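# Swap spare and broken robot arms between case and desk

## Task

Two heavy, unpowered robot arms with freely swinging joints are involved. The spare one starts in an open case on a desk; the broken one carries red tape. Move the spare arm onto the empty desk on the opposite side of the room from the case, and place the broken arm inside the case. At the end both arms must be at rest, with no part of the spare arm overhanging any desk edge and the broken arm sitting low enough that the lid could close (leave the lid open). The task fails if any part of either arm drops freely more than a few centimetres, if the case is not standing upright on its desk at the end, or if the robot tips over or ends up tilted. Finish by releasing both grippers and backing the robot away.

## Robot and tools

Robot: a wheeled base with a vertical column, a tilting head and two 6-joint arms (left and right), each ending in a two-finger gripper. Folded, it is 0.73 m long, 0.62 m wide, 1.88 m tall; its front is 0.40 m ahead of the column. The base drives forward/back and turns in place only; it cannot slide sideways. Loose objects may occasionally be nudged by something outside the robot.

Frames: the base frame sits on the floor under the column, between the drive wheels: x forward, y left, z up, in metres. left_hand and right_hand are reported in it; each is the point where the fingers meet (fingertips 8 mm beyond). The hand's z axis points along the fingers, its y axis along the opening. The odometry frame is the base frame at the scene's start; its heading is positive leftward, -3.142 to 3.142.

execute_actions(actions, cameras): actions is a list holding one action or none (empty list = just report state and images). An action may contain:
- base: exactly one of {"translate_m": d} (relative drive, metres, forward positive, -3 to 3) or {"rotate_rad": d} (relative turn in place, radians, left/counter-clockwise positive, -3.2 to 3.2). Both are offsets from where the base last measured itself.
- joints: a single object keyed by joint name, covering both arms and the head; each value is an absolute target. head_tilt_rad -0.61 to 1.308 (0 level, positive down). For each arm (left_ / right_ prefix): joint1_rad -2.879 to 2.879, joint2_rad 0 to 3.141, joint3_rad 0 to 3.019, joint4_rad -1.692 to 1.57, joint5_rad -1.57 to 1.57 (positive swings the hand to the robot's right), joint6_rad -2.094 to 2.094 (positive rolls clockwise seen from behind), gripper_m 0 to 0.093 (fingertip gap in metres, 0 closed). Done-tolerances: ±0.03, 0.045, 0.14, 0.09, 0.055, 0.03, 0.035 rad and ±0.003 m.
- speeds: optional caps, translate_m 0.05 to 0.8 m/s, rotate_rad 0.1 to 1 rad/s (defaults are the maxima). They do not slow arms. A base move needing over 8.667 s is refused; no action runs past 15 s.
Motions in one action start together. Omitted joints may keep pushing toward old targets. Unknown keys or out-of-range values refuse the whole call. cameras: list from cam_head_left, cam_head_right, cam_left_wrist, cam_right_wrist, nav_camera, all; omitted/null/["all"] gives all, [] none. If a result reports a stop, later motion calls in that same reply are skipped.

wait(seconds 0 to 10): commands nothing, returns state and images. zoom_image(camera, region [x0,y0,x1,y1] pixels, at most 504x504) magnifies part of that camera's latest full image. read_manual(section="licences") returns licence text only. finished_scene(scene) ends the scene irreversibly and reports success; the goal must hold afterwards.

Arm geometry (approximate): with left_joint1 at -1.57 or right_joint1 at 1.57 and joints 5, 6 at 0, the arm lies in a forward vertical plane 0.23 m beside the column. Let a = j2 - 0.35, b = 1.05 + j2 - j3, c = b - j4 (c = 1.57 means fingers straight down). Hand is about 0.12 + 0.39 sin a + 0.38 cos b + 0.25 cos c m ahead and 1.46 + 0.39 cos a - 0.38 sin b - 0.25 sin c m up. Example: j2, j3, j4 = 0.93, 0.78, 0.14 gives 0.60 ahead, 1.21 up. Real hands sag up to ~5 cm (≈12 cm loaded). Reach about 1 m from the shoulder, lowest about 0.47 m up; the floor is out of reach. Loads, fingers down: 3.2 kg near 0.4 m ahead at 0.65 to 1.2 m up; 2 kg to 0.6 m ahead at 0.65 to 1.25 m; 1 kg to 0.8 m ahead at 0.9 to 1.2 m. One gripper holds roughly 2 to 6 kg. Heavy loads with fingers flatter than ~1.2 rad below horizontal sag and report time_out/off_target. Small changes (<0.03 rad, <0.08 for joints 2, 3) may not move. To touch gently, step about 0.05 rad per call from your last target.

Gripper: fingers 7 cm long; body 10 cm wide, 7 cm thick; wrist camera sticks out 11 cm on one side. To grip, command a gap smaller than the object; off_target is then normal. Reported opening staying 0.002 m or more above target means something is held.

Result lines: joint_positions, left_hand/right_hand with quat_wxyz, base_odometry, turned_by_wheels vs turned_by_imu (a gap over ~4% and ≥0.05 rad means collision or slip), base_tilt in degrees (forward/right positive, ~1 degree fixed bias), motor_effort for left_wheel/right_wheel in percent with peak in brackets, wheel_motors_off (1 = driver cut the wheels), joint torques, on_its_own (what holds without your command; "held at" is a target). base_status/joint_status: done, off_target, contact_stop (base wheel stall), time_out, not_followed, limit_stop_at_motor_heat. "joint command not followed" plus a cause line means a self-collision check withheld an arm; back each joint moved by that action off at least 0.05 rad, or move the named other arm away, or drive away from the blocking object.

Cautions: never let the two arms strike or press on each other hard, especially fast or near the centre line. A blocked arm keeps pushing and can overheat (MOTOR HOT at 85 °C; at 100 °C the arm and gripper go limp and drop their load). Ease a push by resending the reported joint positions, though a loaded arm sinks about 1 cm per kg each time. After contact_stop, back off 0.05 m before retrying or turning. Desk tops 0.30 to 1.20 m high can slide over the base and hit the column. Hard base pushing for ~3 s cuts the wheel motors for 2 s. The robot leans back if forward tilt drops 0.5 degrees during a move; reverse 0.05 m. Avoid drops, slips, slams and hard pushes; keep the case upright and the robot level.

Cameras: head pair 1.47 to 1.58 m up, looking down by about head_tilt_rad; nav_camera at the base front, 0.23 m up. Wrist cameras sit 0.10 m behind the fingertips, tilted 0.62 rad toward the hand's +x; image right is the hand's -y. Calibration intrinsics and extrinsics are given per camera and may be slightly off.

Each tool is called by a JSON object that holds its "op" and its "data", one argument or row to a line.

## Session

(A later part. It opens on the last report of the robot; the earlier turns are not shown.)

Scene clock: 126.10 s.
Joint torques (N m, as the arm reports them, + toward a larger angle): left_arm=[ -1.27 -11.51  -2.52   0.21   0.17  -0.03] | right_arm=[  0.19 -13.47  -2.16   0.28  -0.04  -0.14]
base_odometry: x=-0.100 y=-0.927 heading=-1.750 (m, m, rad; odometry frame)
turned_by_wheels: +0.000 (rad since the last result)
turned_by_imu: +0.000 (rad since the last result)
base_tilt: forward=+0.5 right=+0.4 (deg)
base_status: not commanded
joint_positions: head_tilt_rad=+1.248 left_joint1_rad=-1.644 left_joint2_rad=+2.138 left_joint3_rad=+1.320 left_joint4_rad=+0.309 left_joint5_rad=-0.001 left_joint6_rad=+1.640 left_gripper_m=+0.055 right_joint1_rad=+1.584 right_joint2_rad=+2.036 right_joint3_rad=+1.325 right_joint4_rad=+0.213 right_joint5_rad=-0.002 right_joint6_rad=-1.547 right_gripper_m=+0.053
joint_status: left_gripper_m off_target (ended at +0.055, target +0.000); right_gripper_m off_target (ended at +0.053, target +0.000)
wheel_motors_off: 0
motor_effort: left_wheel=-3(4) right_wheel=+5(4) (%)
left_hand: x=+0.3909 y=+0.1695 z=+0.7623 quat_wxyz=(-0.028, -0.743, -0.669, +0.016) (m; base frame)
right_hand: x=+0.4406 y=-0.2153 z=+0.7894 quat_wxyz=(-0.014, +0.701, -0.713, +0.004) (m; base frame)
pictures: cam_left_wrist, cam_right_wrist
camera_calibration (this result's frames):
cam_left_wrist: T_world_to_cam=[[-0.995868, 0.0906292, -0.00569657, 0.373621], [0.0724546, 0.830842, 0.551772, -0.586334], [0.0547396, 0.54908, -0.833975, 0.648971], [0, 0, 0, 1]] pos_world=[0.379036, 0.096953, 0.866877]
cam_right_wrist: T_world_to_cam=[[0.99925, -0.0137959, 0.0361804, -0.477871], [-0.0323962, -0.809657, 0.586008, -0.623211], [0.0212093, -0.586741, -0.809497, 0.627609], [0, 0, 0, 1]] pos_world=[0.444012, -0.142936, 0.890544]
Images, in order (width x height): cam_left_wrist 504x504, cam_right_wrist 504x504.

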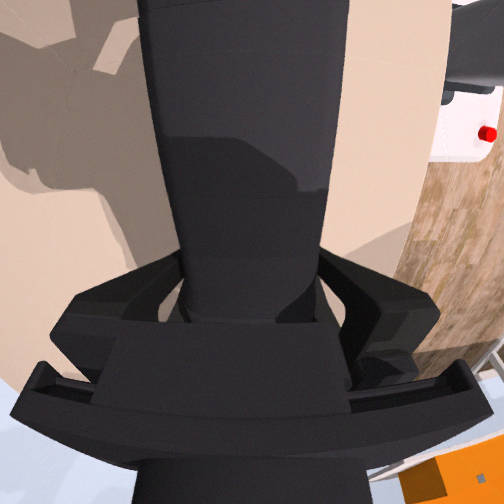

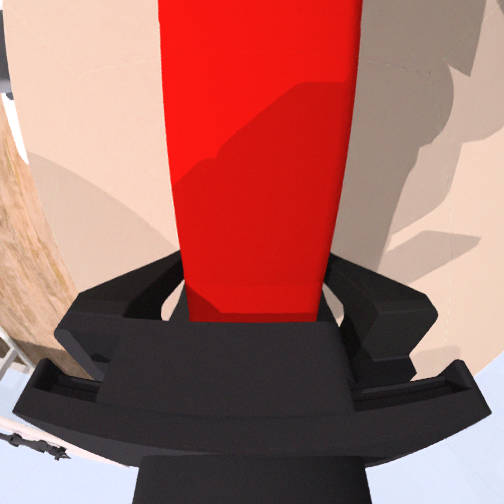

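{"op": "execute_actions", "data": {
  "actions": [
    {"joints":{"left_joint2_rad":1.95,"left_joint3_rad":1.16,"left_joint4_rad":0.32,"right_joint1_rad":1.59,"right_joint2_rad":1.85,"right_joint3_rad":1.19}}
  ],
  "cameras": []
}}

{"op": "execute_actions", "data": {
  "actions": [
    {"joints":{"left_joint2_rad":1.77,"left_joint3_rad":0.99,"left_joint4_rad":0.31,"right_joint1_rad":1.6,"right_joint2_rad":1.69,"right_joint3_rad":1.045,"right_joint4_rad":0.185}}
  ],
  "cameras": []
}}

{"op": "execute_actions", "data": {
  "actions": [
    {"joints":{"left_joint2_rad":1.54,"left_joint3_rad":0.82,"left_joint4_rad":0.27,"right_joint1_rad":1.615,"right_joint2_rad":1.47,"right_joint3_rad":0.89,"right_joint4_rad":0.11}}
  ],
  "cameras": []
}}

{"op": "execute_actions", "data": {
  "actions": [
    {"base":{"translate_m":-1.17},"speeds":{"translate_m":0.45},"joints":{"left_joint2_rad":1.21,"left_joint3_rad":0.645,"left_joint4_rad":0.12,"right_joint1_rad":1.635,"right_joint2_rad":1.15,"right_joint3_rad":0.745,"right_joint4_rad":-0.05}}
  ],
  "cameras": []
}}

{"op": "execute_actions", "data": {
  "actions": [
    {"base":{"rotate_rad":1.438},"speeds":{"rotate_rad":0.55},"joints":{"left_joint2_rad":0.89,"left_joint3_rad":0.565,"left_joint4_rad":-0.11,"right_joint1_rad":1.655,"right_joint2_rad":0.87,"right_joint3_rad":0.685,"right_joint4_rad":-0.26,"head_tilt_rad":0.9}}
  ],
  "cameras": ["cam_head_left"]
}}

Scene clock: 135.90 s.
Joint torques (N m, as the arm reports them, + toward a larger angle): left_arm=[ -1.31 -19.66  -4.51   0.52   0.42   0.04] | right_arm=[  0.72 -22.42  -4.82   0.     0.29  -0.04]
base_odometry: x=-0.100 y=-0.927 heading=-1.750 (m, m, rad; odometry frame)
turned_by_wheels: +0.000 (rad since the last result)
turned_by_imu: -0.001 (rad since the last result)
base_tilt: forward=+0.5 right=+0.4 (deg)
base_status: not commanded
joint_positions: head_tilt_rad=+1.248 left_joint1_rad=-1.642 left_joint2_rad=+2.044 left_joint3_rad=+1.187 left_joint4_rad=+0.309 left_joint5_rad=-0.006 left_joint6_rad=+1.630 left_gripper_m=+0.054 right_joint1_rad=+1.590 right_joint2_rad=+1.956 right_joint3_rad=+1.219 right_joint4_rad=+0.221 right_joint5_rad=-0.009 right_joint6_rad=-1.555 right_gripper_m=+0.053
joint_status: all done
wheel_motors_off: 0
motor_effort: left_wheel=-3(5) right_wheel=+4(4) (%)
left_hand: x=+0.3741 y=+0.1746 z=+0.8023 quat_wxyz=(-0.012, -0.740, -0.672, +0.027) (m; base frame)
right_hand: x=+0.4291 y=-0.2100 z=+0.8222 quat_wxyz=(-0.012, +0.705, -0.709, -0.007) (m; base frame)
pictures: none
No camera images: the call's "cameras" was empty. Leave "cameras" out to get every camera's image.

Scene clock: 136.90 s.
Joint torques (N m, as the arm reports them, + toward a larger angle): left_arm=[ -1.29 -19.68  -4.92   0.24   0.24   0.13] | right_arm=[  0.98 -21.23  -4.7   -0.01   0.12  -0.03]
base_odometry: x=-0.100 y=-0.927 heading=-1.750 (m, m, rad; odometry frame)
turned_by_wheels: +0.000 (rad since the last result)
turned_by_imu: +0.000 (rad since the last result)
base_tilt: forward=+0.5 right=+0.4 (deg)
base_status: not commanded
joint_positions: head_tilt_rad=+1.248 left_joint1_rad=-1.641 left_joint2_rad=+1.859 left_joint3_rad=+1.027 left_joint4_rad=+0.309 left_joint5_rad=-0.002 left_joint6_rad=+1.623 left_gripper_m=+0.054 right_joint1_rad=+1.598 right_joint2_rad=+1.769 right_joint3_rad=+1.076 right_joint4_rad=+0.197 right_joint5_rad=-0.007 right_joint6_rad=-1.559 right_gripper_m=+0.053
joint_status: all done
wheel_motors_off: 0
motor_effort: left_wheel=-3(3) right_wheel=+4(4) (%)
left_hand: x=+0.3908 y=+0.1786 z=+0.8700 quat_wxyz=(-0.021, -0.737, -0.675, +0.020) (m; base frame)
right_hand: x=+0.4467 y=-0.2058 z=+0.8908 quat_wxyz=(-0.021, +0.708, -0.706, -0.001) (m; base frame)
pictures: none
No camera images: the call's "cameras" was empty. Leave "cameras" out to get every camera's image.

Scene clock: 138.13 s.
Joint torques (N m, as the arm reports them, + toward a larger angle): left_arm=[ -0.95 -21.6   -4.7    0.46   0.07   0.1 ] | right_arm=[  1.39 -20.11  -3.43  -0.1   -0.16  -0.12]
base_odometry: x=-0.100 y=-0.927 heading=-1.750 (m, m, rad; odometry frame)
turned_by_wheels: +0.000 (rad since the last result)
turned_by_imu: +0.000 (rad since the last result)
base_tilt: forward=+0.5 right=+0.3 (deg)
base_status: not commanded
joint_positions: head_tilt_rad=+1.248 left_joint1_rad=-1.644 left_joint2_rad=+1.651 left_joint3_rad=+0.857 left_joint4_rad=+0.261 left_joint5_rad=+0.001 left_joint6_rad=+1.624 left_gripper_m=+0.054 right_joint1_rad=+1.608 right_joint2_rad=+1.551 right_joint3_rad=+0.915 right_joint4_rad=+0.122 right_joint5_rad=+0.001 right_joint6_rad=-1.551 right_gripper_m=+0.053
joint_status: all done
wheel_motors_off: 0
motor_effort: left_wheel=-2(4) right_wheel=+5(8) (%)
left_hand: x=+0.3902 y=+0.1803 z=+0.9448 quat_wxyz=(-0.020, -0.738, -0.674, +0.026) (m; base frame)
right_hand: x=+0.4426 y=-0.2032 z=+0.9686 quat_wxyz=(-0.015, +0.706, -0.708, -0.008) (m; base frame)
pictures: none
No camera images: the call's "cameras" was empty. Leave "cameras" out to get every camera's image.

Scene clock: 142.07 s.
Joint torques (N m, as the arm reports them, + toward a larger angle): left_arm=[ -0.6  -18.83  -1.74   0.65   0.1    0.14] | right_arm=[  1.66 -19.2    0.11   0.23  -0.08  -0.2 ]
base_odometry: x=+0.108 y=+0.225 heading=-1.749 (m, m, rad; odometry frame)
turned_by_wheels: +0.001 (rad since the last result)
turned_by_imu: +0.002 (rad since the last result)
base_tilt: forward=+0.5 right=+0.3 (deg)
base_status: done
joint_positions: head_tilt_rad=+1.248 left_joint1_rad=-1.644 left_joint2_rad=+1.303 left_joint3_rad=+0.654 left_joint4_rad=+0.109 left_joint5_rad=+0.001 left_joint6_rad=+1.620 left_gripper_m=+0.054 right_joint1_rad=+1.629 right_joint2_rad=+1.229 right_joint3_rad=+0.749 right_joint4_rad=-0.044 right_joint5_rad=-0.001 right_joint6_rad=-1.542 right_gripper_m=+0.053
joint_status: all done
wheel_motors_off: 0
motor_effort: left_wheel=+2(73) right_wheel=-1(49) (%)
left_hand: x=+0.3857 y=+0.1879 z=+1.0542 quat_wxyz=(-0.017, -0.737, -0.675, +0.028) (m; base frame)
right_hand: x=+0.4372 y=-0.1955 z=+1.0737 quat_wxyz=(-0.018, +0.707, -0.707, -0.019) (m; base frame)
pictures: none
No camera images: the call's "cameras" was empty. Leave "cameras" out to get every camera's image.

Scene clock: 145.83 s.
Joint torques (N m, as the arm reports them, + toward a larger angle): left_arm=[ -0.45 -17.1    1.46   0.38   0.01   0.12] | right_arm=[  1.12 -17.83   4.13  -0.11  -0.24  -0.24]
base_odometry: x=+0.108 y=+0.225 heading=-0.312 (m, m, rad; odometry frame)
turned_by_wheels: +1.437 (rad since the last result)
turned_by_imu: +1.434 (rad since the last result)
base_tilt: forward=+0.5 right=+0.4 (deg)
base_status: done
joint_positions: head_tilt_rad=+0.915 left_joint1_rad=-1.649 left_joint2_rad=+0.984 left_joint3_rad=+0.550 left_joint4_rad=-0.117 left_joint5_rad=+0.004 left_joint6_rad=+1.620 left_gripper_m=+0.054 right_joint1_rad=+1.649 right_joint2_rad=+0.950 right_joint3_rad=+0.667 right_joint4_rad=-0.250 right_joint5_rad=+0.003 right_joint6_rad=-1.533 right_gripper_m=+0.053
joint_status: all done
wheel_motors_off: 0
motor_effort: left_wheel=-5(50) right_wheel=+6(56) (%)
left_hand: x=+0.3797 y=+0.1909 z=+1.1404 quat_wxyz=(-0.016, -0.737, -0.675, +0.034) (m; base frame)
right_hand: x=+0.4302 y=-0.1920 z=+1.1571 quat_wxyz=(-0.019, +0.707, -0.706, -0.027) (m; base frame)
pictures: cam_head_left
camera_calibration (this result's frames):
cam_head_left: T_world_to_cam=[[0.00261335, -0.999966, -0.00788451, 0.0419112], [-0.852983, 0.00188613, -0.521936, 0.859534], [0.521933, 0.00808935, -0.852948, 1.21067], [0, 0, 0, 1]] pos_world=[0.10117, 0.0304951, 1.48159]
Images, in order (width x height): cam_head_left 896x504.

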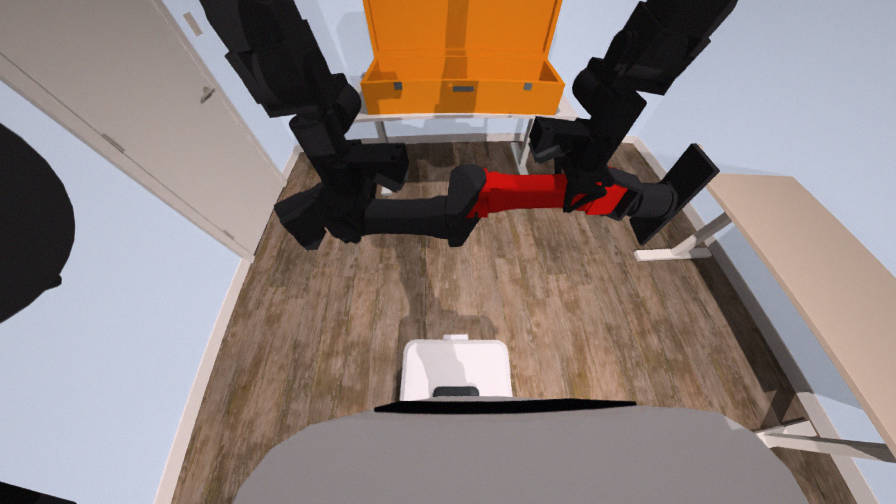

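{"op": "execute_actions", "data": {
  "actions": [],
  "cameras": ["cam_head_left"]
}}

{"op": "execute_actions", "data": {
  "actions": [
    {"base":{"translate_m":1.355},"speeds":{"translate_m":0.4},"joints":{"head_tilt_rad":1.25}}
  ],
  "cameras": ["cam_head_left"]
}}

Scene clock: 157.53 s.
Joint torques (N m, as the arm reports them, + toward a larger angle): left_arm=[ -0.06 -17.53   1.48   0.36  -0.01   0.14] | right_arm=[  1.98 -16.99   3.79  -0.19  -0.26  -0.26]
base_odometry: x=+0.108 y=+0.225 heading=-0.312 (m, m, rad; odometry frame)
turned_by_wheels: +0.000 (rad since the last result)
turned_by_imu: +0.000 (rad since the last result)
base_tilt: forward=+0.5 right=+0.4 (deg)
base_status: done
joint_positions: head_tilt_rad=+0.915 left_joint1_rad=-1.649 left_joint2_rad=+0.984 left_joint3_rad=+0.550 left_joint4_rad=-0.117 left_joint5_rad=+0.004 left_joint6_rad=+1.620 left_gripper_m=+0.054 right_joint1_rad=+1.649 right_joint2_rad=+0.950 right_joint3_rad=+0.667 right_joint4_rad=-0.250 right_joint5_rad=+0.003 right_joint6_rad=-1.533 right_gripper_m=+0.053
joint_status: all done
wheel_motors_off: 0
motor_effort: left_wheel=-6(50) right_wheel=+6(56) (%)
left_hand: x=+0.3797 y=+0.1909 z=+1.1404 quat_wxyz=(-0.016, -0.737, -0.675, +0.034) (m; base frame)
right_hand: x=+0.4302 y=-0.1920 z=+1.1571 quat_wxyz=(-0.019, +0.707, -0.706, -0.027) (m; base frame)
pictures: cam_head_left
camera_calibration (this result's frames):
cam_head_left: T_world_to_cam=[[0.00261336, -0.999966, -0.00788451, 0.0419112], [-0.852982, 0.00188613, -0.521937, 0.859536], [0.521934, 0.00808935, -0.852948, 1.21067], [0, 0, 0, 1]] pos_world=[0.10117, 0.0304951, 1.48159]
Images, in order (width x height): cam_head_left 896x504.

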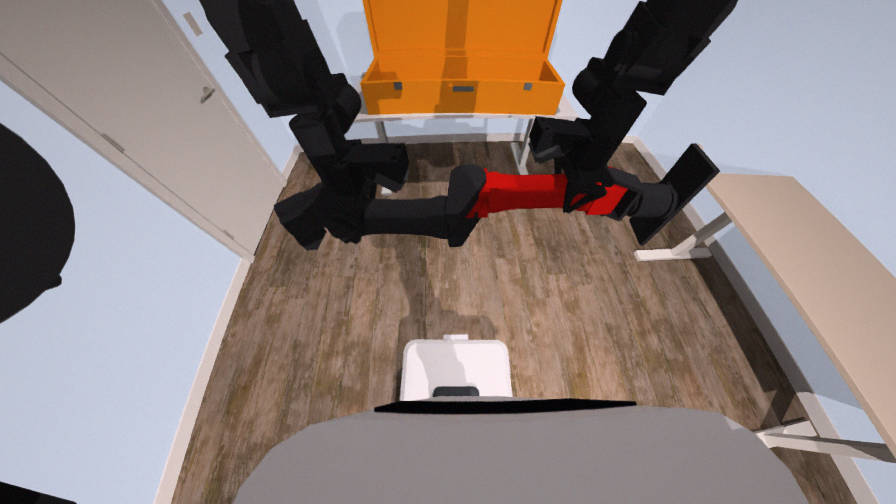

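Scene clock: 162.17 s.
Joint torques (N m, as the arm reports them, + toward a larger angle): left_arm=[ -0.17 -17.28   1.56   0.45   0.03   0.14] | right_arm=[  1.56 -17.47   4.01  -0.41  -0.19  -0.28]
base_odometry: x=+1.397 y=-0.191 heading=-0.311 (m, m, rad; odometry frame)
turned_by_wheels: +0.001 (rad since the last result)
turned_by_imu: -0.002 (rad since the last result)
base_tilt: forward=+0.5 right=+0.4 (deg)
base_status: done
joint_positions: head_tilt_rad=+1.248 left_joint1_rad=-1.649 left_joint2_rad=+0.984 left_joint3_rad=+0.549 left_joint4_rad=-0.119 left_joint5_rad=+0.003 left_joint6_rad=+1.620 left_gripper_m=+0.054 right_joint1_rad=+1.649 right_joint2_rad=+0.953 right_joint3_rad=+0.666 right_joint4_rad=-0.251 right_joint5_rad=+0.002 right_joint6_rad=-1.533 right_gripper_m=+0.053
joint_status: all done
wheel_motors_off: 0
motor_effort: left_wheel=+1(56) right_wheel=-1(54) (%)
left_hand: x=+0.3788 y=+0.1912 z=+1.1404 quat_wxyz=(-0.015, -0.737, -0.675, +0.035) (m; base frame)
right_hand: x=+0.4291 y=-0.1919 z=+1.1564 quat_wxyz=(-0.018, +0.707, -0.706, -0.028) (m; base frame)
pictures: cam_head_left
camera_calibration (this result's frames):
cam_head_left: T_world_to_cam=[[-0.000106343, -0.999966, -0.00830565, 0.0426958], [-0.976705, 0.00188613, -0.214577, 0.392388], [0.214586, 0.00808935, -0.976672, 1.41657], [0, 0, 0, 1]] pos_world=[0.0792763, 0.0304951, 1.46808]
Images, in order (width x height): cam_head_left 896x504.

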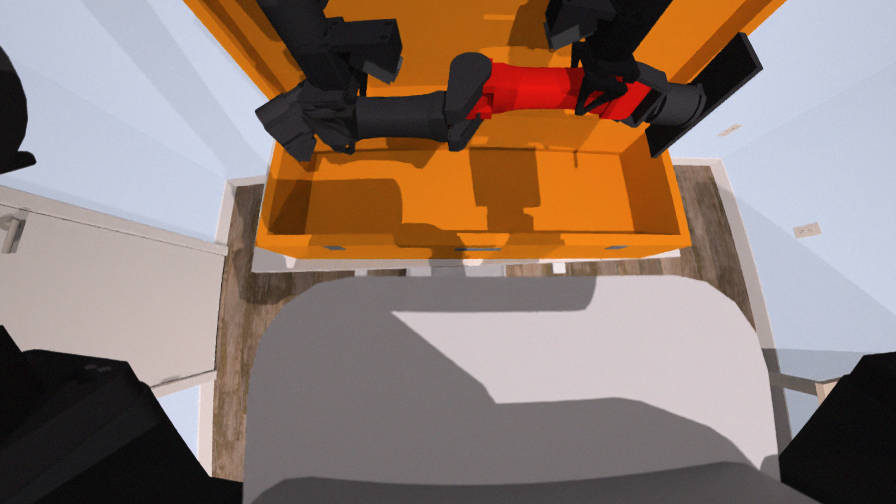

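{"op": "execute_actions", "data": {
  "actions": [
    {"joints":{"left_joint1_rad":-1.635,"left_joint2_rad":1.02,"left_joint3_rad":0.59,"left_joint4_rad":0,"right_joint2_rad":0.98,"right_joint3_rad":0.7,"right_joint4_rad":-0.165}}
  ],
  "cameras": []
}}

{"op": "execute_actions", "data": {
  "actions": [
    {"joints":{"left_joint1_rad":-1.625,"left_joint2_rad":1.15,"left_joint3_rad":0.625,"left_joint4_rad":0.09,"right_joint2_rad":1.1,"right_joint3_rad":0.73,"right_joint4_rad":-0.08}}
  ],
  "cameras": []
}}

{"op": "execute_actions", "data": {
  "actions": [
    {"joints":{"left_joint1_rad":-1.615,"left_joint2_rad":1.28,"left_joint3_rad":0.675,"left_joint4_rad":0.165,"right_joint2_rad":1.22,"right_joint3_rad":0.765,"right_joint4_rad":-0.005}}
  ],
  "cameras": []
}}

{"op": "execute_actions", "data": {
  "actions": [
    {"joints":{"left_joint1_rad":-1.605,"left_joint2_rad":1.4,"left_joint3_rad":0.73,"left_joint4_rad":0.22,"right_joint2_rad":1.33,"right_joint3_rad":0.81,"right_joint4_rad":0.05}}
  ],
  "cameras": ["cam_head_left"]
}}

Scene clock: 169.97 s.
Joint torques (N m, as the arm reports them, + toward a larger angle): left_arm=[  0.04 -18.16   0.27   1.05  -0.01   0.12] | right_arm=[  2.09 -19.7    1.96   0.02  -0.3   -0.26]
base_odometry: x=+1.397 y=-0.191 heading=-0.311 (m, m, rad; odometry frame)
turned_by_wheels: +0.000 (rad since the last result)
turned_by_imu: -0.001 (rad since the last result)
base_tilt: forward=+0.5 right=+0.4 (deg)
base_status: not commanded
joint_positions: head_tilt_rad=+1.248 left_joint1_rad=-1.639 left_joint2_rad=+1.119 left_joint3_rad=+0.581 left_joint4_rad=-0.025 left_joint5_rad=+0.003 left_joint6_rad=+1.625 left_gripper_m=+0.054 right_joint1_rad=+1.649 right_joint2_rad=+1.078 right_joint3_rad=+0.692 right_joint4_rad=-0.158 right_joint5_rad=+0.003 right_joint6_rad=-1.531 right_gripper_m=+0.053
joint_status: all done
wheel_motors_off: 0
motor_effort: left_wheel=+2(2) right_wheel=-2(4) (%)
left_hand: x=+0.3771 y=+0.1932 z=+1.1051 quat_wxyz=(-0.009, -0.738, -0.674, +0.035) (m; base frame)
right_hand: x=+0.4275 y=-0.1897 z=+1.1195 quat_wxyz=(-0.015, +0.707, -0.707, -0.030) (m; base frame)
pictures: none
No camera images: the call's "cameras" was empty. Leave "cameras" out to get every camera's image.

Scene clock: 170.90 s.
Joint torques (N m, as the arm reports them, + toward a larger angle): left_arm=[ -0.12 -17.95  -0.82   0.81  -0.14   0.04] | right_arm=[  2.59 -19.86   0.61  -0.07  -0.27  -0.28]
base_odometry: x=+1.397 y=-0.191 heading=-0.311 (m, m, rad; odometry frame)
turned_by_wheels: +0.000 (rad since the last result)
turned_by_imu: +0.000 (rad since the last result)
base_tilt: forward=+0.5 right=+0.4 (deg)
base_status: not commanded
joint_positions: head_tilt_rad=+1.248 left_joint1_rad=-1.628 left_joint2_rad=+1.243 left_joint3_rad=+0.624 left_joint4_rad=+0.069 left_joint5_rad=+0.006 left_joint6_rad=+1.631 left_gripper_m=+0.054 right_joint1_rad=+1.649 right_joint2_rad=+1.193 right_joint3_rad=+0.731 right_joint4_rad=-0.071 right_joint5_rad=+0.004 right_joint6_rad=-1.533 right_gripper_m=+0.053
joint_status: all done
wheel_motors_off: 0
motor_effort: left_wheel=+2(3) right_wheel=-1(3) (%)
left_hand: x=+0.3812 y=+0.1960 z=+1.0711 quat_wxyz=(-0.011, -0.737, -0.675, +0.028) (m; base frame)
right_hand: x=+0.4326 y=-0.1873 z=+1.0852 quat_wxyz=(-0.019, +0.707, -0.706, -0.026) (m; base frame)
pictures: none
No camera images: the call's "cameras" was empty. Leave "cameras" out to get every camera's image.

Scene clock: 172.00 s.
Joint torques (N m, as the arm reports them, + toward a larger angle): left_arm=[ -0.3  -19.07  -1.89   0.9   -0.24  -0.01] | right_arm=[  1.86 -20.09  -1.09  -0.06  -0.38  -0.34]
base_odometry: x=+1.397 y=-0.191 heading=-0.311 (m, m, rad; odometry frame)
turned_by_wheels: +0.000 (rad since the last result)
turned_by_imu: +0.000 (rad since the last result)
base_tilt: forward=+0.5 right=+0.4 (deg)
base_status: not commanded
joint_positions: head_tilt_rad=+1.248 left_joint1_rad=-1.618 left_joint2_rad=+1.373 left_joint3_rad=+0.682 left_joint4_rad=+0.145 left_joint5_rad=+0.008 left_joint6_rad=+1.638 left_gripper_m=+0.054 right_joint1_rad=+1.649 right_joint2_rad=+1.311 right_joint3_rad=+0.775 right_joint4_rad=+0.005 right_joint5_rad=+0.005 right_joint6_rad=-1.527 right_gripper_m=+0.053
joint_status: all done
wheel_motors_off: 0
motor_effort: left_wheel=+2(2) right_wheel=-2(4) (%)
left_hand: x=+0.3831 y=+0.1987 z=+1.0334 quat_wxyz=(-0.010, -0.738, -0.674, +0.025) (m; base frame)
right_hand: x=+0.4329 y=-0.1851 z=+1.0489 quat_wxyz=(-0.019, +0.705, -0.708, -0.025) (m; base frame)
pictures: none
No camera images: the call's "cameras" was empty. Leave "cameras" out to get every camera's image.

Scene clock: 172.90 s.
Joint torques (N m, as the arm reports them, + toward a larger angle): left_arm=[  0.3  -19.42  -2.98   0.95  -0.29  -0.02] | right_arm=[  2.22 -20.2   -2.49   0.16  -0.34  -0.32]
base_odometry: x=+1.397 y=-0.191 heading=-0.311 (m, m, rad; odometry frame)
turned_by_wheels: +0.000 (rad since the last result)
turned_by_imu: +0.000 (rad since the last result)
base_tilt: forward=+0.5 right=+0.4 (deg)
base_status: not commanded
joint_positions: head_tilt_rad=+1.248 left_joint1_rad=-1.611 left_joint2_rad=+1.492 left_joint3_rad=+0.746 left_joint4_rad=+0.201 left_joint5_rad=+0.009 left_joint6_rad=+1.640 left_gripper_m=+0.054 right_joint1_rad=+1.649 right_joint2_rad=+1.418 right_joint3_rad=+0.829 right_joint4_rad=+0.061 right_joint5_rad=+0.007 right_joint6_rad=-1.527 right_gripper_m=+0.053
joint_status: all done
wheel_motors_off: 0
motor_effort: left_wheel=+4(4) right_wheel=-2(4) (%)
left_hand: x=+0.3844 y=+0.2010 z=+0.9970 quat_wxyz=(-0.008, -0.738, -0.675, +0.023) (m; base frame)
right_hand: x=+0.4349 y=-0.1829 z=+1.0148 quat_wxyz=(-0.019, +0.705, -0.708, -0.023) (m; base frame)
pictures: cam_head_left
camera_calibration (this result's frames):
cam_head_left: T_world_to_cam=[[-0.000106343, -0.999966, -0.00830565, 0.0426958], [-0.976705, 0.00188613, -0.214577, 0.392388], [0.214586, 0.00808935, -0.976672, 1.41657], [0, 0, 0, 1]] pos_world=[0.0792763, 0.0304951, 1.46808]
Images, in order (width x height): cam_head_left 896x504.

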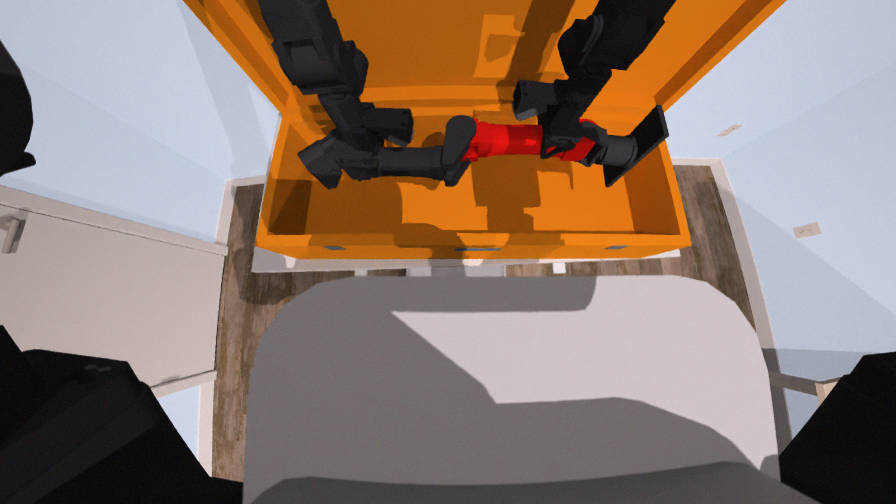

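{"op": "execute_actions", "data": {
  "actions": [
    {"joints":{"left_joint1_rad":-1.6,"left_joint2_rad":1.51,"left_joint3_rad":0.8,"left_joint4_rad":0.26,"right_joint2_rad":1.44,"right_joint3_rad":0.865,"right_joint4_rad":0.09}}
  ],
  "cameras": []
}}

{"op": "execute_actions", "data": {
  "actions": [
    {"joints":{"left_joint1_rad":-1.595,"left_joint2_rad":1.6,"left_joint3_rad":0.86,"left_joint4_rad":0.28,"right_joint2_rad":1.53,"right_joint3_rad":0.92,"right_joint4_rad":0.13}}
  ],
  "cameras": []
}}

{"op": "execute_actions", "data": {
  "actions": [
    {"joints":{"left_joint2_rad":1.66,"left_joint3_rad":0.9,"left_joint4_rad":0.3,"right_joint2_rad":1.59,"right_joint3_rad":0.96,"right_joint4_rad":0.15}}
  ],
  "cameras": []
}}

{"op": "execute_actions", "data": {
  "actions": [
    {"joints":{"left_joint1_rad":-1.64,"right_joint1_rad":1.605,"left_joint2_rad":1.69,"left_joint3_rad":0.92,"right_joint2_rad":1.62,"right_joint3_rad":0.985}}
  ],
  "cameras": []
}}

{"op": "execute_actions", "data": {
  "actions": [
    {"joints":{"left_joint1_rad":-1.69,"right_joint1_rad":1.555,"left_joint2_rad":1.72,"left_joint3_rad":0.95,"right_joint2_rad":1.65,"right_joint3_rad":1.01,"right_joint4_rad":0.17,"left_joint5_rad":-0.04,"right_joint5_rad":-0.04}}
  ],
  "cameras": ["cam_head_left"]
}}

Scene clock: 180.27 s.
Joint torques (N m, as the arm reports them, + toward a larger angle): left_arm=[  0.13 -19.99  -3.37   0.95  -0.25  -0.09] | right_arm=[  1.85 -20.67  -3.62  -0.14  -0.44  -0.38]
base_odometry: x=+1.397 y=-0.191 heading=-0.311 (m, m, rad; odometry frame)
turned_by_wheels: +0.000 (rad since the last result)
turned_by_imu: -0.001 (rad since the last result)
base_tilt: forward=+0.5 right=+0.4 (deg)
base_status: not commanded
joint_positions: head_tilt_rad=+1.248 left_joint1_rad=-1.605 left_joint2_rad=+1.604 left_joint3_rad=+0.820 left_joint4_rad=+0.238 left_joint5_rad=+0.008 left_joint6_rad=+1.643 left_gripper_m=+0.054 right_joint1_rad=+1.649 right_joint2_rad=+1.525 right_joint3_rad=+0.893 right_joint4_rad=+0.103 right_joint5_rad=+0.009 right_joint6_rad=-1.524 right_gripper_m=+0.053
joint_status: all done
wheel_motors_off: 0
motor_effort: left_wheel=+3(4) right_wheel=-3(5) (%)
left_hand: x=+0.3861 y=+0.2032 z=+0.9601 quat_wxyz=(-0.006, -0.738, -0.674, +0.021) (m; base frame)
right_hand: x=+0.4354 y=-0.1808 z=+0.9789 quat_wxyz=(-0.018, +0.704, -0.710, -0.023) (m; base frame)
pictures: none
No camera images: the call's "cameras" was empty. Leave "cameras" out to get every camera's image.

Scene clock: 181.03 s.
Joint torques (N m, as the arm reports them, + toward a larger angle): left_arm=[ -0.05 -19.1   -4.1    0.79   0.02  -0.1 ] | right_arm=[  2.31 -19.77  -4.44  -0.07  -0.4   -0.36]
base_odometry: x=+1.397 y=-0.191 heading=-0.311 (m, m, rad; odometry frame)
turned_by_wheels: +0.000 (rad since the last result)
turned_by_imu: +0.000 (rad since the last result)
base_tilt: forward=+0.5 right=+0.4 (deg)
base_status: not commanded
joint_positions: head_tilt_rad=+1.248 left_joint1_rad=-1.600 left_joint2_rad=+1.684 left_joint3_rad=+0.889 left_joint4_rad=+0.260 left_joint5_rad=+0.002 left_joint6_rad=+1.647 left_gripper_m=+0.054 right_joint1_rad=+1.649 right_joint2_rad=+1.613 right_joint3_rad=+0.955 right_joint4_rad=+0.143 right_joint5_rad=+0.006 right_joint6_rad=-1.520 right_gripper_m=+0.053
joint_status: all done
wheel_motors_off: 0
motor_effort: left_wheel=+2(4) right_wheel=-3(4) (%)
left_hand: x=+0.3929 y=+0.2060 z=+0.9314 quat_wxyz=(-0.006, -0.739, -0.674, +0.014) (m; base frame)
right_hand: x=+0.4406 y=-0.1781 z=+0.9484 quat_wxyz=(-0.024, +0.703, -0.711, -0.020) (m; base frame)
pictures: none
No camera images: the call's "cameras" was empty. Leave "cameras" out to get every camera's image.

Scene clock: 181.93 s.
Joint torques (N m, as the arm reports them, + toward a larger angle): left_arm=[  0.17 -15.28  -1.86   1.27   0.5   -0.04] | right_arm=[  2.   -20.81  -4.63  -0.12  -0.15  -0.31]
base_odometry: x=+1.397 y=-0.191 heading=-0.311 (m, m, rad; odometry frame)
turned_by_wheels: +0.000 (rad since the last result)
turned_by_imu: +0.000 (rad since the last result)
base_tilt: forward=+0.6 right=+0.4 (deg)
base_status: not commanded
joint_positions: head_tilt_rad=+1.248 left_joint1_rad=-1.600 left_joint2_rad=+1.700 left_joint3_rad=+0.896 left_joint4_rad=+0.267 left_joint5_rad=-0.009 left_joint6_rad=+1.640 left_gripper_m=+0.054 right_joint1_rad=+1.649 right_joint2_rad=+1.666 right_joint3_rad=+0.993 right_joint4_rad=+0.164 right_joint5_rad=+0.001 right_joint6_rad=-1.528 right_gripper_m=+0.053
joint_status: all done
wheel_motors_off: 0
motor_effort: left_wheel=+1(3) right_wheel=-1(2) (%)
left_hand: x=+0.3905 y=+0.2078 z=+0.9265 quat_wxyz=(-0.002, -0.736, -0.677, +0.011) (m; base frame)
right_hand: x=+0.4424 y=-0.1759 z=+0.9297 quat_wxyz=(-0.028, +0.705, -0.708, -0.019) (m; base frame)
pictures: none
No camera images: the call's "cameras" was empty. Leave "cameras" out to get every camera's image.

Scene clock: 182.70 s.
Joint torques (N m, as the arm reports them, + toward a larger angle): left_arm=[ -0.9  -13.94  -1.41   1.31   0.65   0.08] | right_arm=[  1.06 -20.26  -4.62  -0.36   0.07  -0.15]
base_odometry: x=+1.397 y=-0.191 heading=-0.311 (m, m, rad; odometry frame)
turned_by_wheels: +0.000 (rad since the last result)
turned_by_imu: +0.000 (rad since the last result)
base_tilt: forward=+0.5 right=+0.4 (deg)
base_status: not commanded
joint_positions: head_tilt_rad=+1.248 left_joint1_rad=-1.639 left_joint2_rad=+1.712 left_joint3_rad=+0.909 left_joint4_rad=+0.268 left_joint5_rad=-0.012 left_joint6_rad=+1.628 left_gripper_m=+0.054 right_joint1_rad=+1.609 right_joint2_rad=+1.698 right_joint3_rad=+1.020 right_joint4_rad=+0.168 right_joint5_rad=-0.006 right_joint6_rad=-1.541 right_gripper_m=+0.053
joint_status: all done
wheel_motors_off: 0
motor_effort: left_wheel=+3(4) right_wheel=-3(2) (%)
left_hand: x=+0.3921 y=+0.1843 z=+0.9227 quat_wxyz=(-0.014, -0.738, -0.674, +0.020) (m; base frame)
right_hand: x=+0.4434 y=-0.1994 z=+0.9169 quat_wxyz=(-0.018, +0.703, -0.711, -0.010) (m; base frame)
pictures: none
No camera images: the call's "cameras" was empty. Leave "cameras" out to get every camera's image.

Scene clock: 183.50 s.
Joint torques (N m, as the arm reports them, + toward a larger angle): left_arm=[ -0.92 -13.54  -1.19   1.25   0.56   0.2 ] | right_arm=[  0.15 -21.66  -5.05  -0.13  -0.09  -0.07]
base_odometry: x=+1.397 y=-0.191 heading=-0.311 (m, m, rad; odometry frame)
turned_by_wheels: +0.000 (rad since the last result)
turned_by_imu: +0.000 (rad since the last result)
base_tilt: forward=+0.5 right=+0.4 (deg)
base_status: not commanded
joint_positions: head_tilt_rad=+1.248 left_joint1_rad=-1.698 left_joint2_rad=+1.735 left_joint3_rad=+0.938 left_joint4_rad=+0.271 left_joint5_rad=-0.049 left_joint6_rad=+1.614 left_gripper_m=+0.054 right_joint1_rad=+1.553 right_joint2_rad=+1.738 right_joint3_rad=+1.047 right_joint4_rad=+0.187 right_joint5_rad=-0.041 right_joint6_rad=-1.556 right_gripper_m=+0.053
joint_status: all done
wheel_motors_off: 0
motor_effort: left_wheel=+3(5) right_wheel=-1(4) (%)
left_hand: x=+0.3966 y=+0.1530 z=+0.9160 quat_wxyz=(-0.022, -0.744, -0.668, +0.021) (m; base frame)
right_hand: x=+0.4436 y=-0.2305 z=+0.9025 quat_wxyz=(-0.016, +0.699, -0.715, -0.002) (m; base frame)
pictures: cam_head_left
camera_calibration (this result's frames):
cam_head_left: T_world_to_cam=[[-0.000106345, -0.999966, -0.00830565, 0.0426958], [-0.976705, 0.00188613, -0.214577, 0.392388], [0.214585, 0.00808935, -0.976672, 1.41657], [0, 0, 0, 1]] pos_world=[0.0792763, 0.0304951, 1.46808]
Images, in order (width x height): cam_head_left 896x504.

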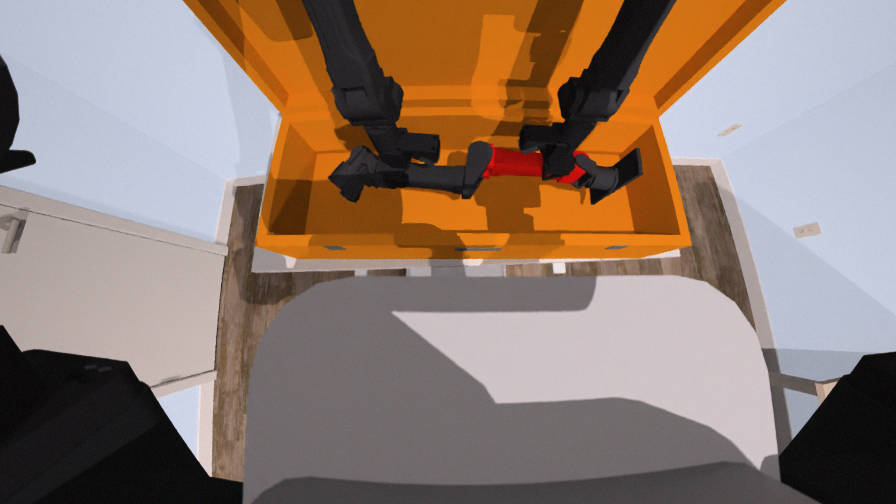

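{"op": "execute_actions", "data": {
  "actions": [
    {"joints":{"left_joint1_rad":-1.73,"right_joint1_rad":1.515,"left_joint2_rad":1.75,"left_joint3_rad":0.975,"left_joint5_rad":-0.08,"right_joint5_rad":-0.08,"left_joint6_rad":1.59,"right_joint6_rad":-1.59}}
  ],
  "cameras": []
}}

{"op": "execute_actions", "data": {
  "actions": [
    {"joints":{"left_joint2_rad":1.8,"left_joint3_rad":1.02,"left_joint4_rad":0.31,"right_joint2_rad":1.71,"right_joint3_rad":1.05,"right_joint4_rad":0.19}}
  ],
  "cameras": []
}}

{"op": "execute_actions", "data": {
  "actions": [
    {"joints":{"left_joint1_rad":-1.72,"left_joint2_rad":1.86,"left_joint3_rad":1.075,"right_joint2_rad":1.76,"right_joint3_rad":1.095}}
  ],
  "cameras": ["cam_head_left"]
}}

Scene clock: 190.07 s.
Joint torques (N m, as the arm reports them, + toward a larger angle): left_arm=[ -1.41 -16.09  -2.73   0.82  -0.59   0.1 ] | right_arm=[  0.58 -21.2   -5.09  -0.14  -0.45  -0.04]
base_odometry: x=+1.397 y=-0.191 heading=-0.311 (m, m, rad; odometry frame)
turned_by_wheels: +0.000 (rad since the last result)
turned_by_imu: -0.001 (rad since the last result)
base_tilt: forward=+0.5 right=+0.4 (deg)
base_status: not commanded
joint_positions: head_tilt_rad=+1.248 left_joint1_rad=-1.740 left_joint2_rad=+1.797 left_joint3_rad=+0.984 left_joint4_rad=+0.283 left_joint5_rad=-0.064 left_joint6_rad=+1.585 left_gripper_m=+0.054 right_joint1_rad=+1.503 right_joint2_rad=+1.740 right_joint3_rad=+1.047 right_joint4_rad=+0.181 right_joint5_rad=-0.071 right_joint6_rad=-1.584 right_gripper_m=+0.053
joint_status: all done
wheel_motors_off: 0
motor_effort: left_wheel=+3(3) right_wheel=-1(1) (%)
left_hand: x=+0.3915 y=+0.1263 z=+0.8971 quat_wxyz=(-0.028, -0.741, -0.670, +0.030) (m; base frame)
right_hand: x=+0.4407 y=-0.2581 z=+0.9026 quat_wxyz=(-0.009, +0.700, -0.714, +0.000) (m; base frame)
pictures: none
No camera images: the call's "cameras" was empty. Leave "cameras" out to get every camera's image.

Scene clock: 190.87 s.
Joint torques (N m, as the arm reports them, + toward a larger angle): left_arm=[ -1.96 -17.62  -3.79   0.78  -0.58   0.01] | right_arm=[  1.19 -21.93  -5.2    0.14  -0.45  -0.14]
base_odometry: x=+1.397 y=-0.191 heading=-0.311 (m, m, rad; odometry frame)
turned_by_wheels: +0.000 (rad since the last result)
turned_by_imu: +0.000 (rad since the last result)
base_tilt: forward=+0.5 right=+0.4 (deg)
base_status: not commanded
joint_positions: head_tilt_rad=+1.248 left_joint1_rad=-1.734 left_joint2_rad=+1.864 left_joint3_rad=+1.041 left_joint4_rad=+0.295 left_joint5_rad=-0.064 left_joint6_rad=+1.599 left_gripper_m=+0.054 right_joint1_rad=+1.505 right_joint2_rad=+1.801 right_joint3_rad=+1.087 right_joint4_rad=+0.197 right_joint5_rad=-0.071 right_joint6_rad=-1.572 right_gripper_m=+0.053
joint_status: all done
wheel_motors_off: 0
motor_effort: left_wheel=+3(5) right_wheel=-2(2) (%)
left_hand: x=+0.3905 y=+0.1266 z=+0.8722 quat_wxyz=(-0.027, -0.744, -0.667, +0.028) (m; base frame)
right_hand: x=+0.4348 y=-0.2582 z=+0.8807 quat_wxyz=(-0.007, +0.696, -0.718, -0.002) (m; base frame)
pictures: none
No camera images: the call's "cameras" was empty. Leave "cameras" out to get every camera's image.

Scene clock: 191.63 s.
Joint torques (N m, as the arm reports them, + toward a larger angle): left_arm=[ -1.48 -17.77  -4.09   0.73  -0.59  -0.05] | right_arm=[  0.1  -20.61  -5.25   0.01  -0.46  -0.16]
base_odometry: x=+1.397 y=-0.191 heading=-0.311 (m, m, rad; odometry frame)
turned_by_wheels: +0.000 (rad since the last result)
turned_by_imu: +0.000 (rad since the last result)
base_tilt: forward=+0.5 right=+0.3 (deg)
base_status: not commanded
joint_positions: head_tilt_rad=+1.248 left_joint1_rad=-1.727 left_joint2_rad=+1.925 left_joint3_rad=+1.100 left_joint4_rad=+0.296 left_joint5_rad=-0.063 left_joint6_rad=+1.601 left_gripper_m=+0.054 right_joint1_rad=+1.508 right_joint2_rad=+1.847 right_joint3_rad=+1.131 right_joint4_rad=+0.197 right_joint5_rad=-0.071 right_joint6_rad=-1.570 right_gripper_m=+0.053
joint_status: all done
wheel_motors_off: 0
motor_effort: left_wheel=+3(3) right_wheel=-1(2) (%)
left_hand: x=+0.3906 y=+0.1284 z=+0.8486 quat_wxyz=(-0.025, -0.744, -0.667, +0.026) (m; base frame)
right_hand: x=+0.4352 y=-0.2567 z=+0.8631 quat_wxyz=(-0.008, +0.696, -0.718, -0.004) (m; base frame)
pictures: cam_head_left
camera_calibration (this result's frames):
cam_head_left: T_world_to_cam=[[-0.000106344, -0.999966, -0.00830565, 0.0426958], [-0.976705, 0.00188613, -0.214577, 0.392388], [0.214585, 0.00808935, -0.976672, 1.41657], [0, 0, 0, 1]] pos_world=[0.0792763, 0.0304951, 1.46808]
Images, in order (width x height): cam_head_left 896x504.

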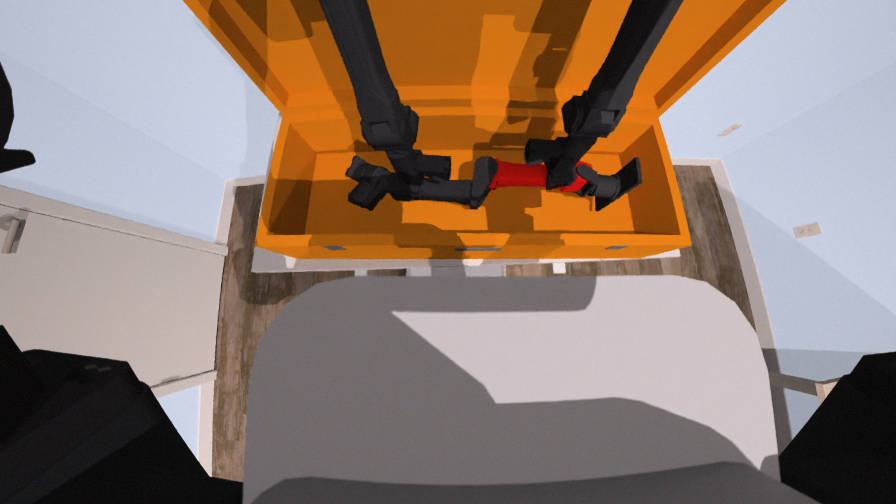

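{"op": "execute_actions", "data": {
  "actions": [
    {"joints":{"left_joint1_rad":-1.715,"left_joint2_rad":1.93,"left_joint3_rad":1.135,"right_joint2_rad":1.82,"right_joint3_rad":1.145}}
  ],
  "cameras": []
}}

{"op": "execute_actions", "data": {
  "actions": [
    {"joints":{"left_joint1_rad":-1.71,"left_joint2_rad":1.99,"left_joint3_rad":1.195,"right_joint2_rad":1.88,"right_joint3_rad":1.2}}
  ],
  "cameras": []
}}

{"op": "execute_actions", "data": {
  "actions": [
    {"joints":{"left_joint2_rad":2.04,"left_joint3_rad":1.24,"right_joint2_rad":1.94,"right_joint3_rad":1.25}}
  ],
  "cameras": []
}}

{"op": "execute_actions", "data": {
  "actions": [
    {"joints":{"left_joint2_rad":2.08,"left_joint3_rad":1.27,"right_joint2_rad":1.98,"right_joint3_rad":1.27,"right_joint4_rad":0.205}}
  ],
  "cameras": ["cam_head_left"]
}}

{"op": "zoom_image", "data": {
  "camera": "cam_head_left",
  "region": [250,90,700,270]
}}

Scene clock: 198.47 s.
Joint torques (N m, as the arm reports them, + toward a larger angle): left_arm=[ -1.38 -15.23  -2.76   0.72  -0.13   0.  ] | right_arm=[  0.15 -20.48  -5.67  -0.24  -0.28  -0.13]
base_odometry: x=+1.397 y=-0.191 heading=-0.311 (m, m, rad; odometry frame)
turned_by_wheels: +0.000 (rad since the last result)
turned_by_imu: -0.001 (rad since the last result)
base_tilt: forward=+0.5 right=+0.4 (deg)
base_status: not commanded
joint_positions: head_tilt_rad=+1.248 left_joint1_rad=-1.726 left_joint2_rad=+1.968 left_joint3_rad=+1.142 left_joint4_rad=+0.296 left_joint5_rad=-0.074 left_joint6_rad=+1.599 left_gripper_m=+0.054 right_joint1_rad=+1.509 right_joint2_rad=+1.906 right_joint3_rad=+1.186 right_joint4_rad=+0.203 right_joint5_rad=-0.076 right_joint6_rad=-1.569 right_gripper_m=+0.053
joint_status: all done
wheel_motors_off: 0
motor_effort: left_wheel=+3(3) right_wheel=-3(3) (%)
left_hand: x=+0.3893 y=+0.1287 z=+0.8323 quat_wxyz=(-0.020, -0.744, -0.668, +0.022) (m; base frame)
right_hand: x=+0.4351 y=-0.2563 z=+0.8408 quat_wxyz=(-0.011, +0.696, -0.718, -0.005) (m; base frame)
pictures: none
No camera images: the call's "cameras" was empty. Leave "cameras" out to get every camera's image.

Scene clock: 199.17 s.
Joint torques (N m, as the arm reports them, + toward a larger angle): left_arm=[ -1.63 -16.63  -3.68   0.6   -0.54  -0.03] | right_arm=[ -0.04 -20.37  -5.02   0.09  -0.42  -0.12]
base_odometry: x=+1.397 y=-0.191 heading=-0.311 (m, m, rad; odometry frame)
turned_by_wheels: +0.000 (rad since the last result)
turned_by_imu: +0.000 (rad since the last result)
base_tilt: forward=+0.4 right=+0.4 (deg)
base_status: not commanded
joint_positions: head_tilt_rad=+1.248 left_joint1_rad=-1.720 left_joint2_rad=+2.043 left_joint3_rad=+1.215 left_joint4_rad=+0.298 left_joint5_rad=-0.065 left_joint6_rad=+1.600 left_gripper_m=+0.054 right_joint1_rad=+1.510 right_joint2_rad=+1.955 right_joint3_rad=+1.233 right_joint4_rad=+0.200 right_joint5_rad=-0.073 right_joint6_rad=-1.570 right_gripper_m=+0.053
joint_status: all done
wheel_motors_off: 0
motor_effort: left_wheel=+1(5) right_wheel=-2(3) (%)
left_hand: x=+0.3865 y=+0.1279 z=+0.8035 quat_wxyz=(-0.022, -0.743, -0.669, +0.023) (m; base frame)
right_hand: x=+0.4328 y=-0.2572 z=+0.8221 quat_wxyz=(-0.008, +0.696, -0.718, -0.006) (m; base frame)
pictures: none
No camera images: the call's "cameras" was empty. Leave "cameras" out to get every camera's image.

Scene clock: 199.73 s.
Joint torques (N m, as the arm reports them, + toward a larger angle): left_arm=[ -1.62 -15.36  -2.87   0.62  -0.27  -0.01] | right_arm=[ -0.51 -16.78  -2.22   0.31  -0.39  -0.08]
base_odometry: x=+1.397 y=-0.191 heading=-0.311 (m, m, rad; odometry frame)
turned_by_wheels: +0.000 (rad since the last result)
turned_by_imu: +0.000 (rad since the last result)
base_tilt: forward=+0.5 right=+0.3 (deg)
base_status: not commanded
joint_positions: head_tilt_rad=+1.248 left_joint1_rad=-1.719 left_joint2_rad=+2.076 left_joint3_rad=+1.249 left_joint4_rad=+0.298 left_joint5_rad=-0.071 left_joint6_rad=+1.598 left_gripper_m=+0.054 right_joint1_rad=+1.510 right_joint2_rad=+1.968 right_joint3_rad=+1.251 right_joint4_rad=+0.190 right_joint5_rad=-0.074 right_joint6_rad=-1.570 right_gripper_m=+0.053
joint_status: all done
wheel_motors_off: 0
motor_effort: left_wheel=+1(2) right_wheel=-3(2) (%)
left_hand: x=+0.3850 y=+0.1283 z=+0.7907 quat_wxyz=(-0.019, -0.742, -0.670, +0.021) (m; base frame)
right_hand: x=+0.4337 y=-0.2569 z=+0.8168 quat_wxyz=(-0.007, +0.696, -0.718, -0.008) (m; base frame)
pictures: none
No camera images: the call's "cameras" was empty. Leave "cameras" out to get every camera's image.

Scene clock: 200.27 s.
Joint torques (N m, as the arm reports them, + toward a larger angle): left_arm=[ -1.64 -11.77  -0.92   0.59  -0.26  -0.01] | right_arm=[ -0.09 -13.12  -0.25   0.76  -0.33  -0.12]
base_odometry: x=+1.397 y=-0.191 heading=-0.311 (m, m, rad; odometry frame)
turned_by_wheels: +0.000 (rad since the last result)
turned_by_imu: +0.000 (rad since the last result)
base_tilt: forward=+0.5 right=+0.4 (deg)
base_status: not commanded
joint_positions: head_tilt_rad=+1.248 left_joint1_rad=-1.719 left_joint2_rad=+2.076 left_joint3_rad=+1.251 left_joint4_rad=+0.298 left_joint5_rad=-0.071 left_joint6_rad=+1.597 left_gripper_m=+0.054 right_joint1_rad=+1.510 right_joint2_rad=+1.970 right_joint3_rad=+1.254 right_joint4_rad=+0.190 right_joint5_rad=-0.075 right_joint6_rad=-1.571 right_gripper_m=+0.053
joint_status: all done
wheel_motors_off: 0
motor_effort: left_wheel=+3(3) right_wheel=-2(4) (%)
left_hand: x=+0.3864 y=+0.1281 z=+0.7903 quat_wxyz=(-0.020, -0.741, -0.671, +0.020) (m; base frame)
right_hand: x=+0.4343 y=-0.2569 z=+0.8161 quat_wxyz=(-0.008, +0.696, -0.718, -0.008) (m; base frame)
pictures: cam_head_left
camera_calibration (this result's frames):
cam_head_left: T_world_to_cam=[[-0.000106344, -0.999966, -0.00830565, 0.0426958], [-0.976705, 0.00188613, -0.214577, 0.392388], [0.214586, 0.00808935, -0.976672, 1.41657], [0, 0, 0, 1]] pos_world=[0.0792763, 0.0304951, 1.46808]
Images, in order (width x height): cam_head_left 896x504.

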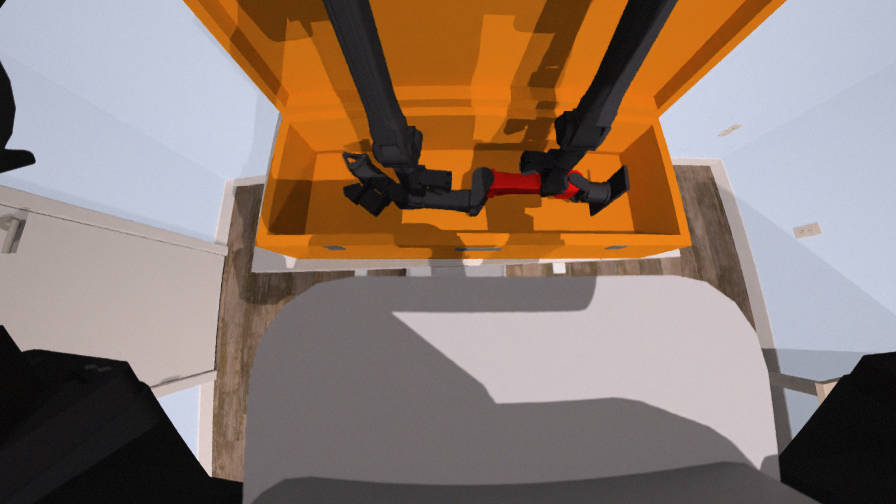

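Region (250, 90, 700, 270) of cam_head_left's 896x504 image, scaled by 1.120, with more detail than that image has; it fills the top 202 rows of this view, and the rest is white.

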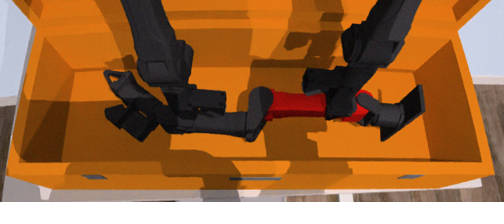

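{"op": "execute_actions", "data": {
  "actions": [
    {"joints":{"left_gripper_m":0.093,"right_gripper_m":0.093}}
  ],
  "cameras": []
}}

{"op": "execute_actions", "data": {
  "actions": [
    {"joints":{"left_joint2_rad":2.0,"left_joint3_rad":1.185,"right_joint2_rad":1.89,"right_joint3_rad":1.185}}
  ],
  "cameras": []
}}

{"op": "execute_actions", "data": {
  "actions": [
    {"joints":{"left_joint2_rad":1.9,"left_joint3_rad":1.085,"right_joint2_rad":1.79,"right_joint3_rad":1.09}}
  ],
  "cameras": ["cam_head_left"]
}}

Scene clock: 204.20 s.
Joint torques (N m, as the arm reports them, + toward a larger angle): left_arm=[ -2.12 -12.03  -2.06   0.62   0.05  -0.01] | right_arm=[ -0.1  -13.2   -1.68   0.51  -0.18  -0.02]
base_odometry: x=+1.397 y=-0.191 heading=-0.311 (m, m, rad; odometry frame)
turned_by_wheels: +0.000 (rad since the last result)
turned_by_imu: -0.001 (rad since the last result)
base_tilt: forward=+0.5 right=+0.4 (deg)
base_status: not commanded
joint_positions: head_tilt_rad=+1.248 left_joint1_rad=-1.717 left_joint2_rad=+2.076 left_joint3_rad=+1.268 left_joint4_rad=+0.298 left_joint5_rad=-0.078 left_joint6_rad=+1.597 left_gripper_m=+0.093 right_joint1_rad=+1.510 right_joint2_rad=+1.970 right_joint3_rad=+1.270 right_joint4_rad=+0.197 right_joint5_rad=-0.078 right_joint6_rad=-1.575 right_gripper_m=+0.093
joint_status: all done
wheel_motors_off: 0
motor_effort: left_wheel=+2(2) right_wheel=-2(2) (%)
left_hand: x=+0.3967 y=+0.1294 z=+0.7884 quat_wxyz=(-0.023, -0.741, -0.671, +0.011) (m; base frame)
right_hand: x=+0.4457 y=-0.2568 z=+0.8150 quat_wxyz=(-0.016, +0.698, -0.716, -0.001) (m; base frame)
pictures: none
No camera images: the call's "cameras" was empty. Leave "cameras" out to get every camera's image.

Scene clock: 204.97 s.
Joint torques (N m, as the arm reports them, + toward a larger angle): left_arm=[ -1.64 -13.34  -2.47   0.67   0.03  -0.01] | right_arm=[ -0.42 -15.46  -1.82   0.77  -0.17  -0.04]
base_odometry: x=+1.397 y=-0.191 heading=-0.311 (m, m, rad; odometry frame)
turned_by_wheels: +0.000 (rad since the last result)
turned_by_imu: +0.000 (rad since the last result)
base_tilt: forward=+0.5 right=+0.4 (deg)
base_status: not commanded
joint_positions: head_tilt_rad=+1.248 left_joint1_rad=-1.717 left_joint2_rad=+2.007 left_joint3_rad=+1.188 left_joint4_rad=+0.298 left_joint5_rad=-0.078 left_joint6_rad=+1.597 left_gripper_m=+0.093 right_joint1_rad=+1.510 right_joint2_rad=+1.900 right_joint3_rad=+1.186 right_joint4_rad=+0.199 right_joint5_rad=-0.078 right_joint6_rad=-1.576 right_gripper_m=+0.093
joint_status: all done
wheel_motors_off: 0
motor_effort: left_wheel=+2(2) right_wheel=-4(4) (%)
left_hand: x=+0.3937 y=+0.1332 z=+0.8158 quat_wxyz=(-0.020, -0.741, -0.671, +0.015) (m; base frame)
right_hand: x=+0.4379 y=-0.2551 z=+0.8427 quat_wxyz=(-0.012, +0.698, -0.716, -0.006) (m; base frame)
pictures: none
No camera images: the call's "cameras" was empty. Leave "cameras" out to get every camera's image.

Scene clock: 205.87 s.
Joint torques (N m, as the arm reports them, + toward a larger angle): left_arm=[ -1.18 -11.94  -2.32   0.54   0.05  -0.02] | right_arm=[ -0.57 -15.03  -2.15   0.61  -0.2   -0.11]
base_odometry: x=+1.397 y=-0.191 heading=-0.311 (m, m, rad; odometry frame)
turned_by_wheels: +0.000 (rad since the last result)
turned_by_imu: +0.000 (rad since the last result)
base_tilt: forward=+0.6 right=+0.3 (deg)
base_status: not commanded
joint_positions: head_tilt_rad=+1.248 left_joint1_rad=-1.717 left_joint2_rad=+1.901 left_joint3_rad=+1.089 left_joint4_rad=+0.298 left_joint5_rad=-0.078 left_joint6_rad=+1.597 left_gripper_m=+0.093 right_joint1_rad=+1.510 right_joint2_rad=+1.792 right_joint3_rad=+1.093 right_joint4_rad=+0.199 right_joint5_rad=-0.078 right_joint6_rad=-1.576 right_gripper_m=+0.093
joint_status: all done
wheel_motors_off: 0
motor_effort: left_wheel=+2(3) right_wheel=-2(3) (%)
left_hand: x=+0.3996 y=+0.1378 z=+0.8557 quat_wxyz=(-0.022, -0.741, -0.671, +0.013) (m; base frame)
right_hand: x=+0.4449 y=-0.2531 z=+0.8832 quat_wxyz=(-0.018, +0.699, -0.715, +0.000) (m; base frame)
pictures: cam_head_left
camera_calibration (this result's frames):
cam_head_left: T_world_to_cam=[[-0.000106343, -0.999966, -0.00830565, 0.0426958], [-0.976705, 0.00188613, -0.214577, 0.392388], [0.214586, 0.00808935, -0.976672, 1.41657], [0, 0, 0, 1]] pos_world=[0.0792763, 0.0304951, 1.46808]
Images, in order (width x height): cam_head_left 896x504.

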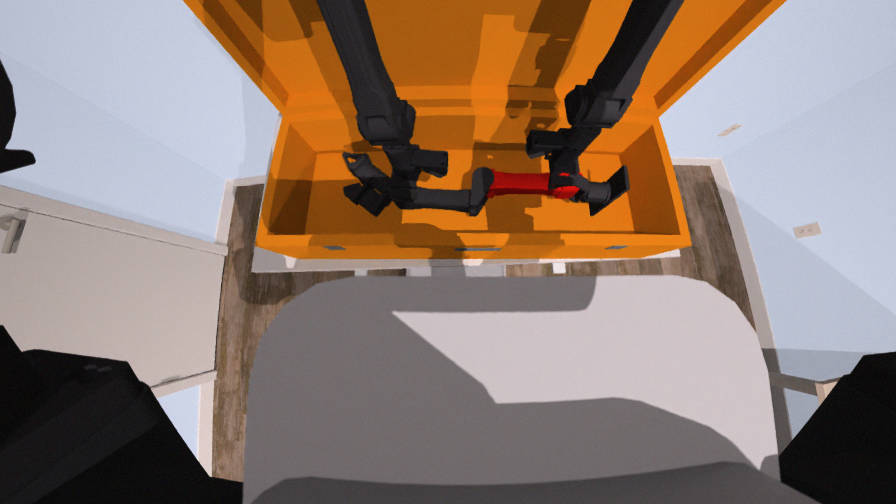

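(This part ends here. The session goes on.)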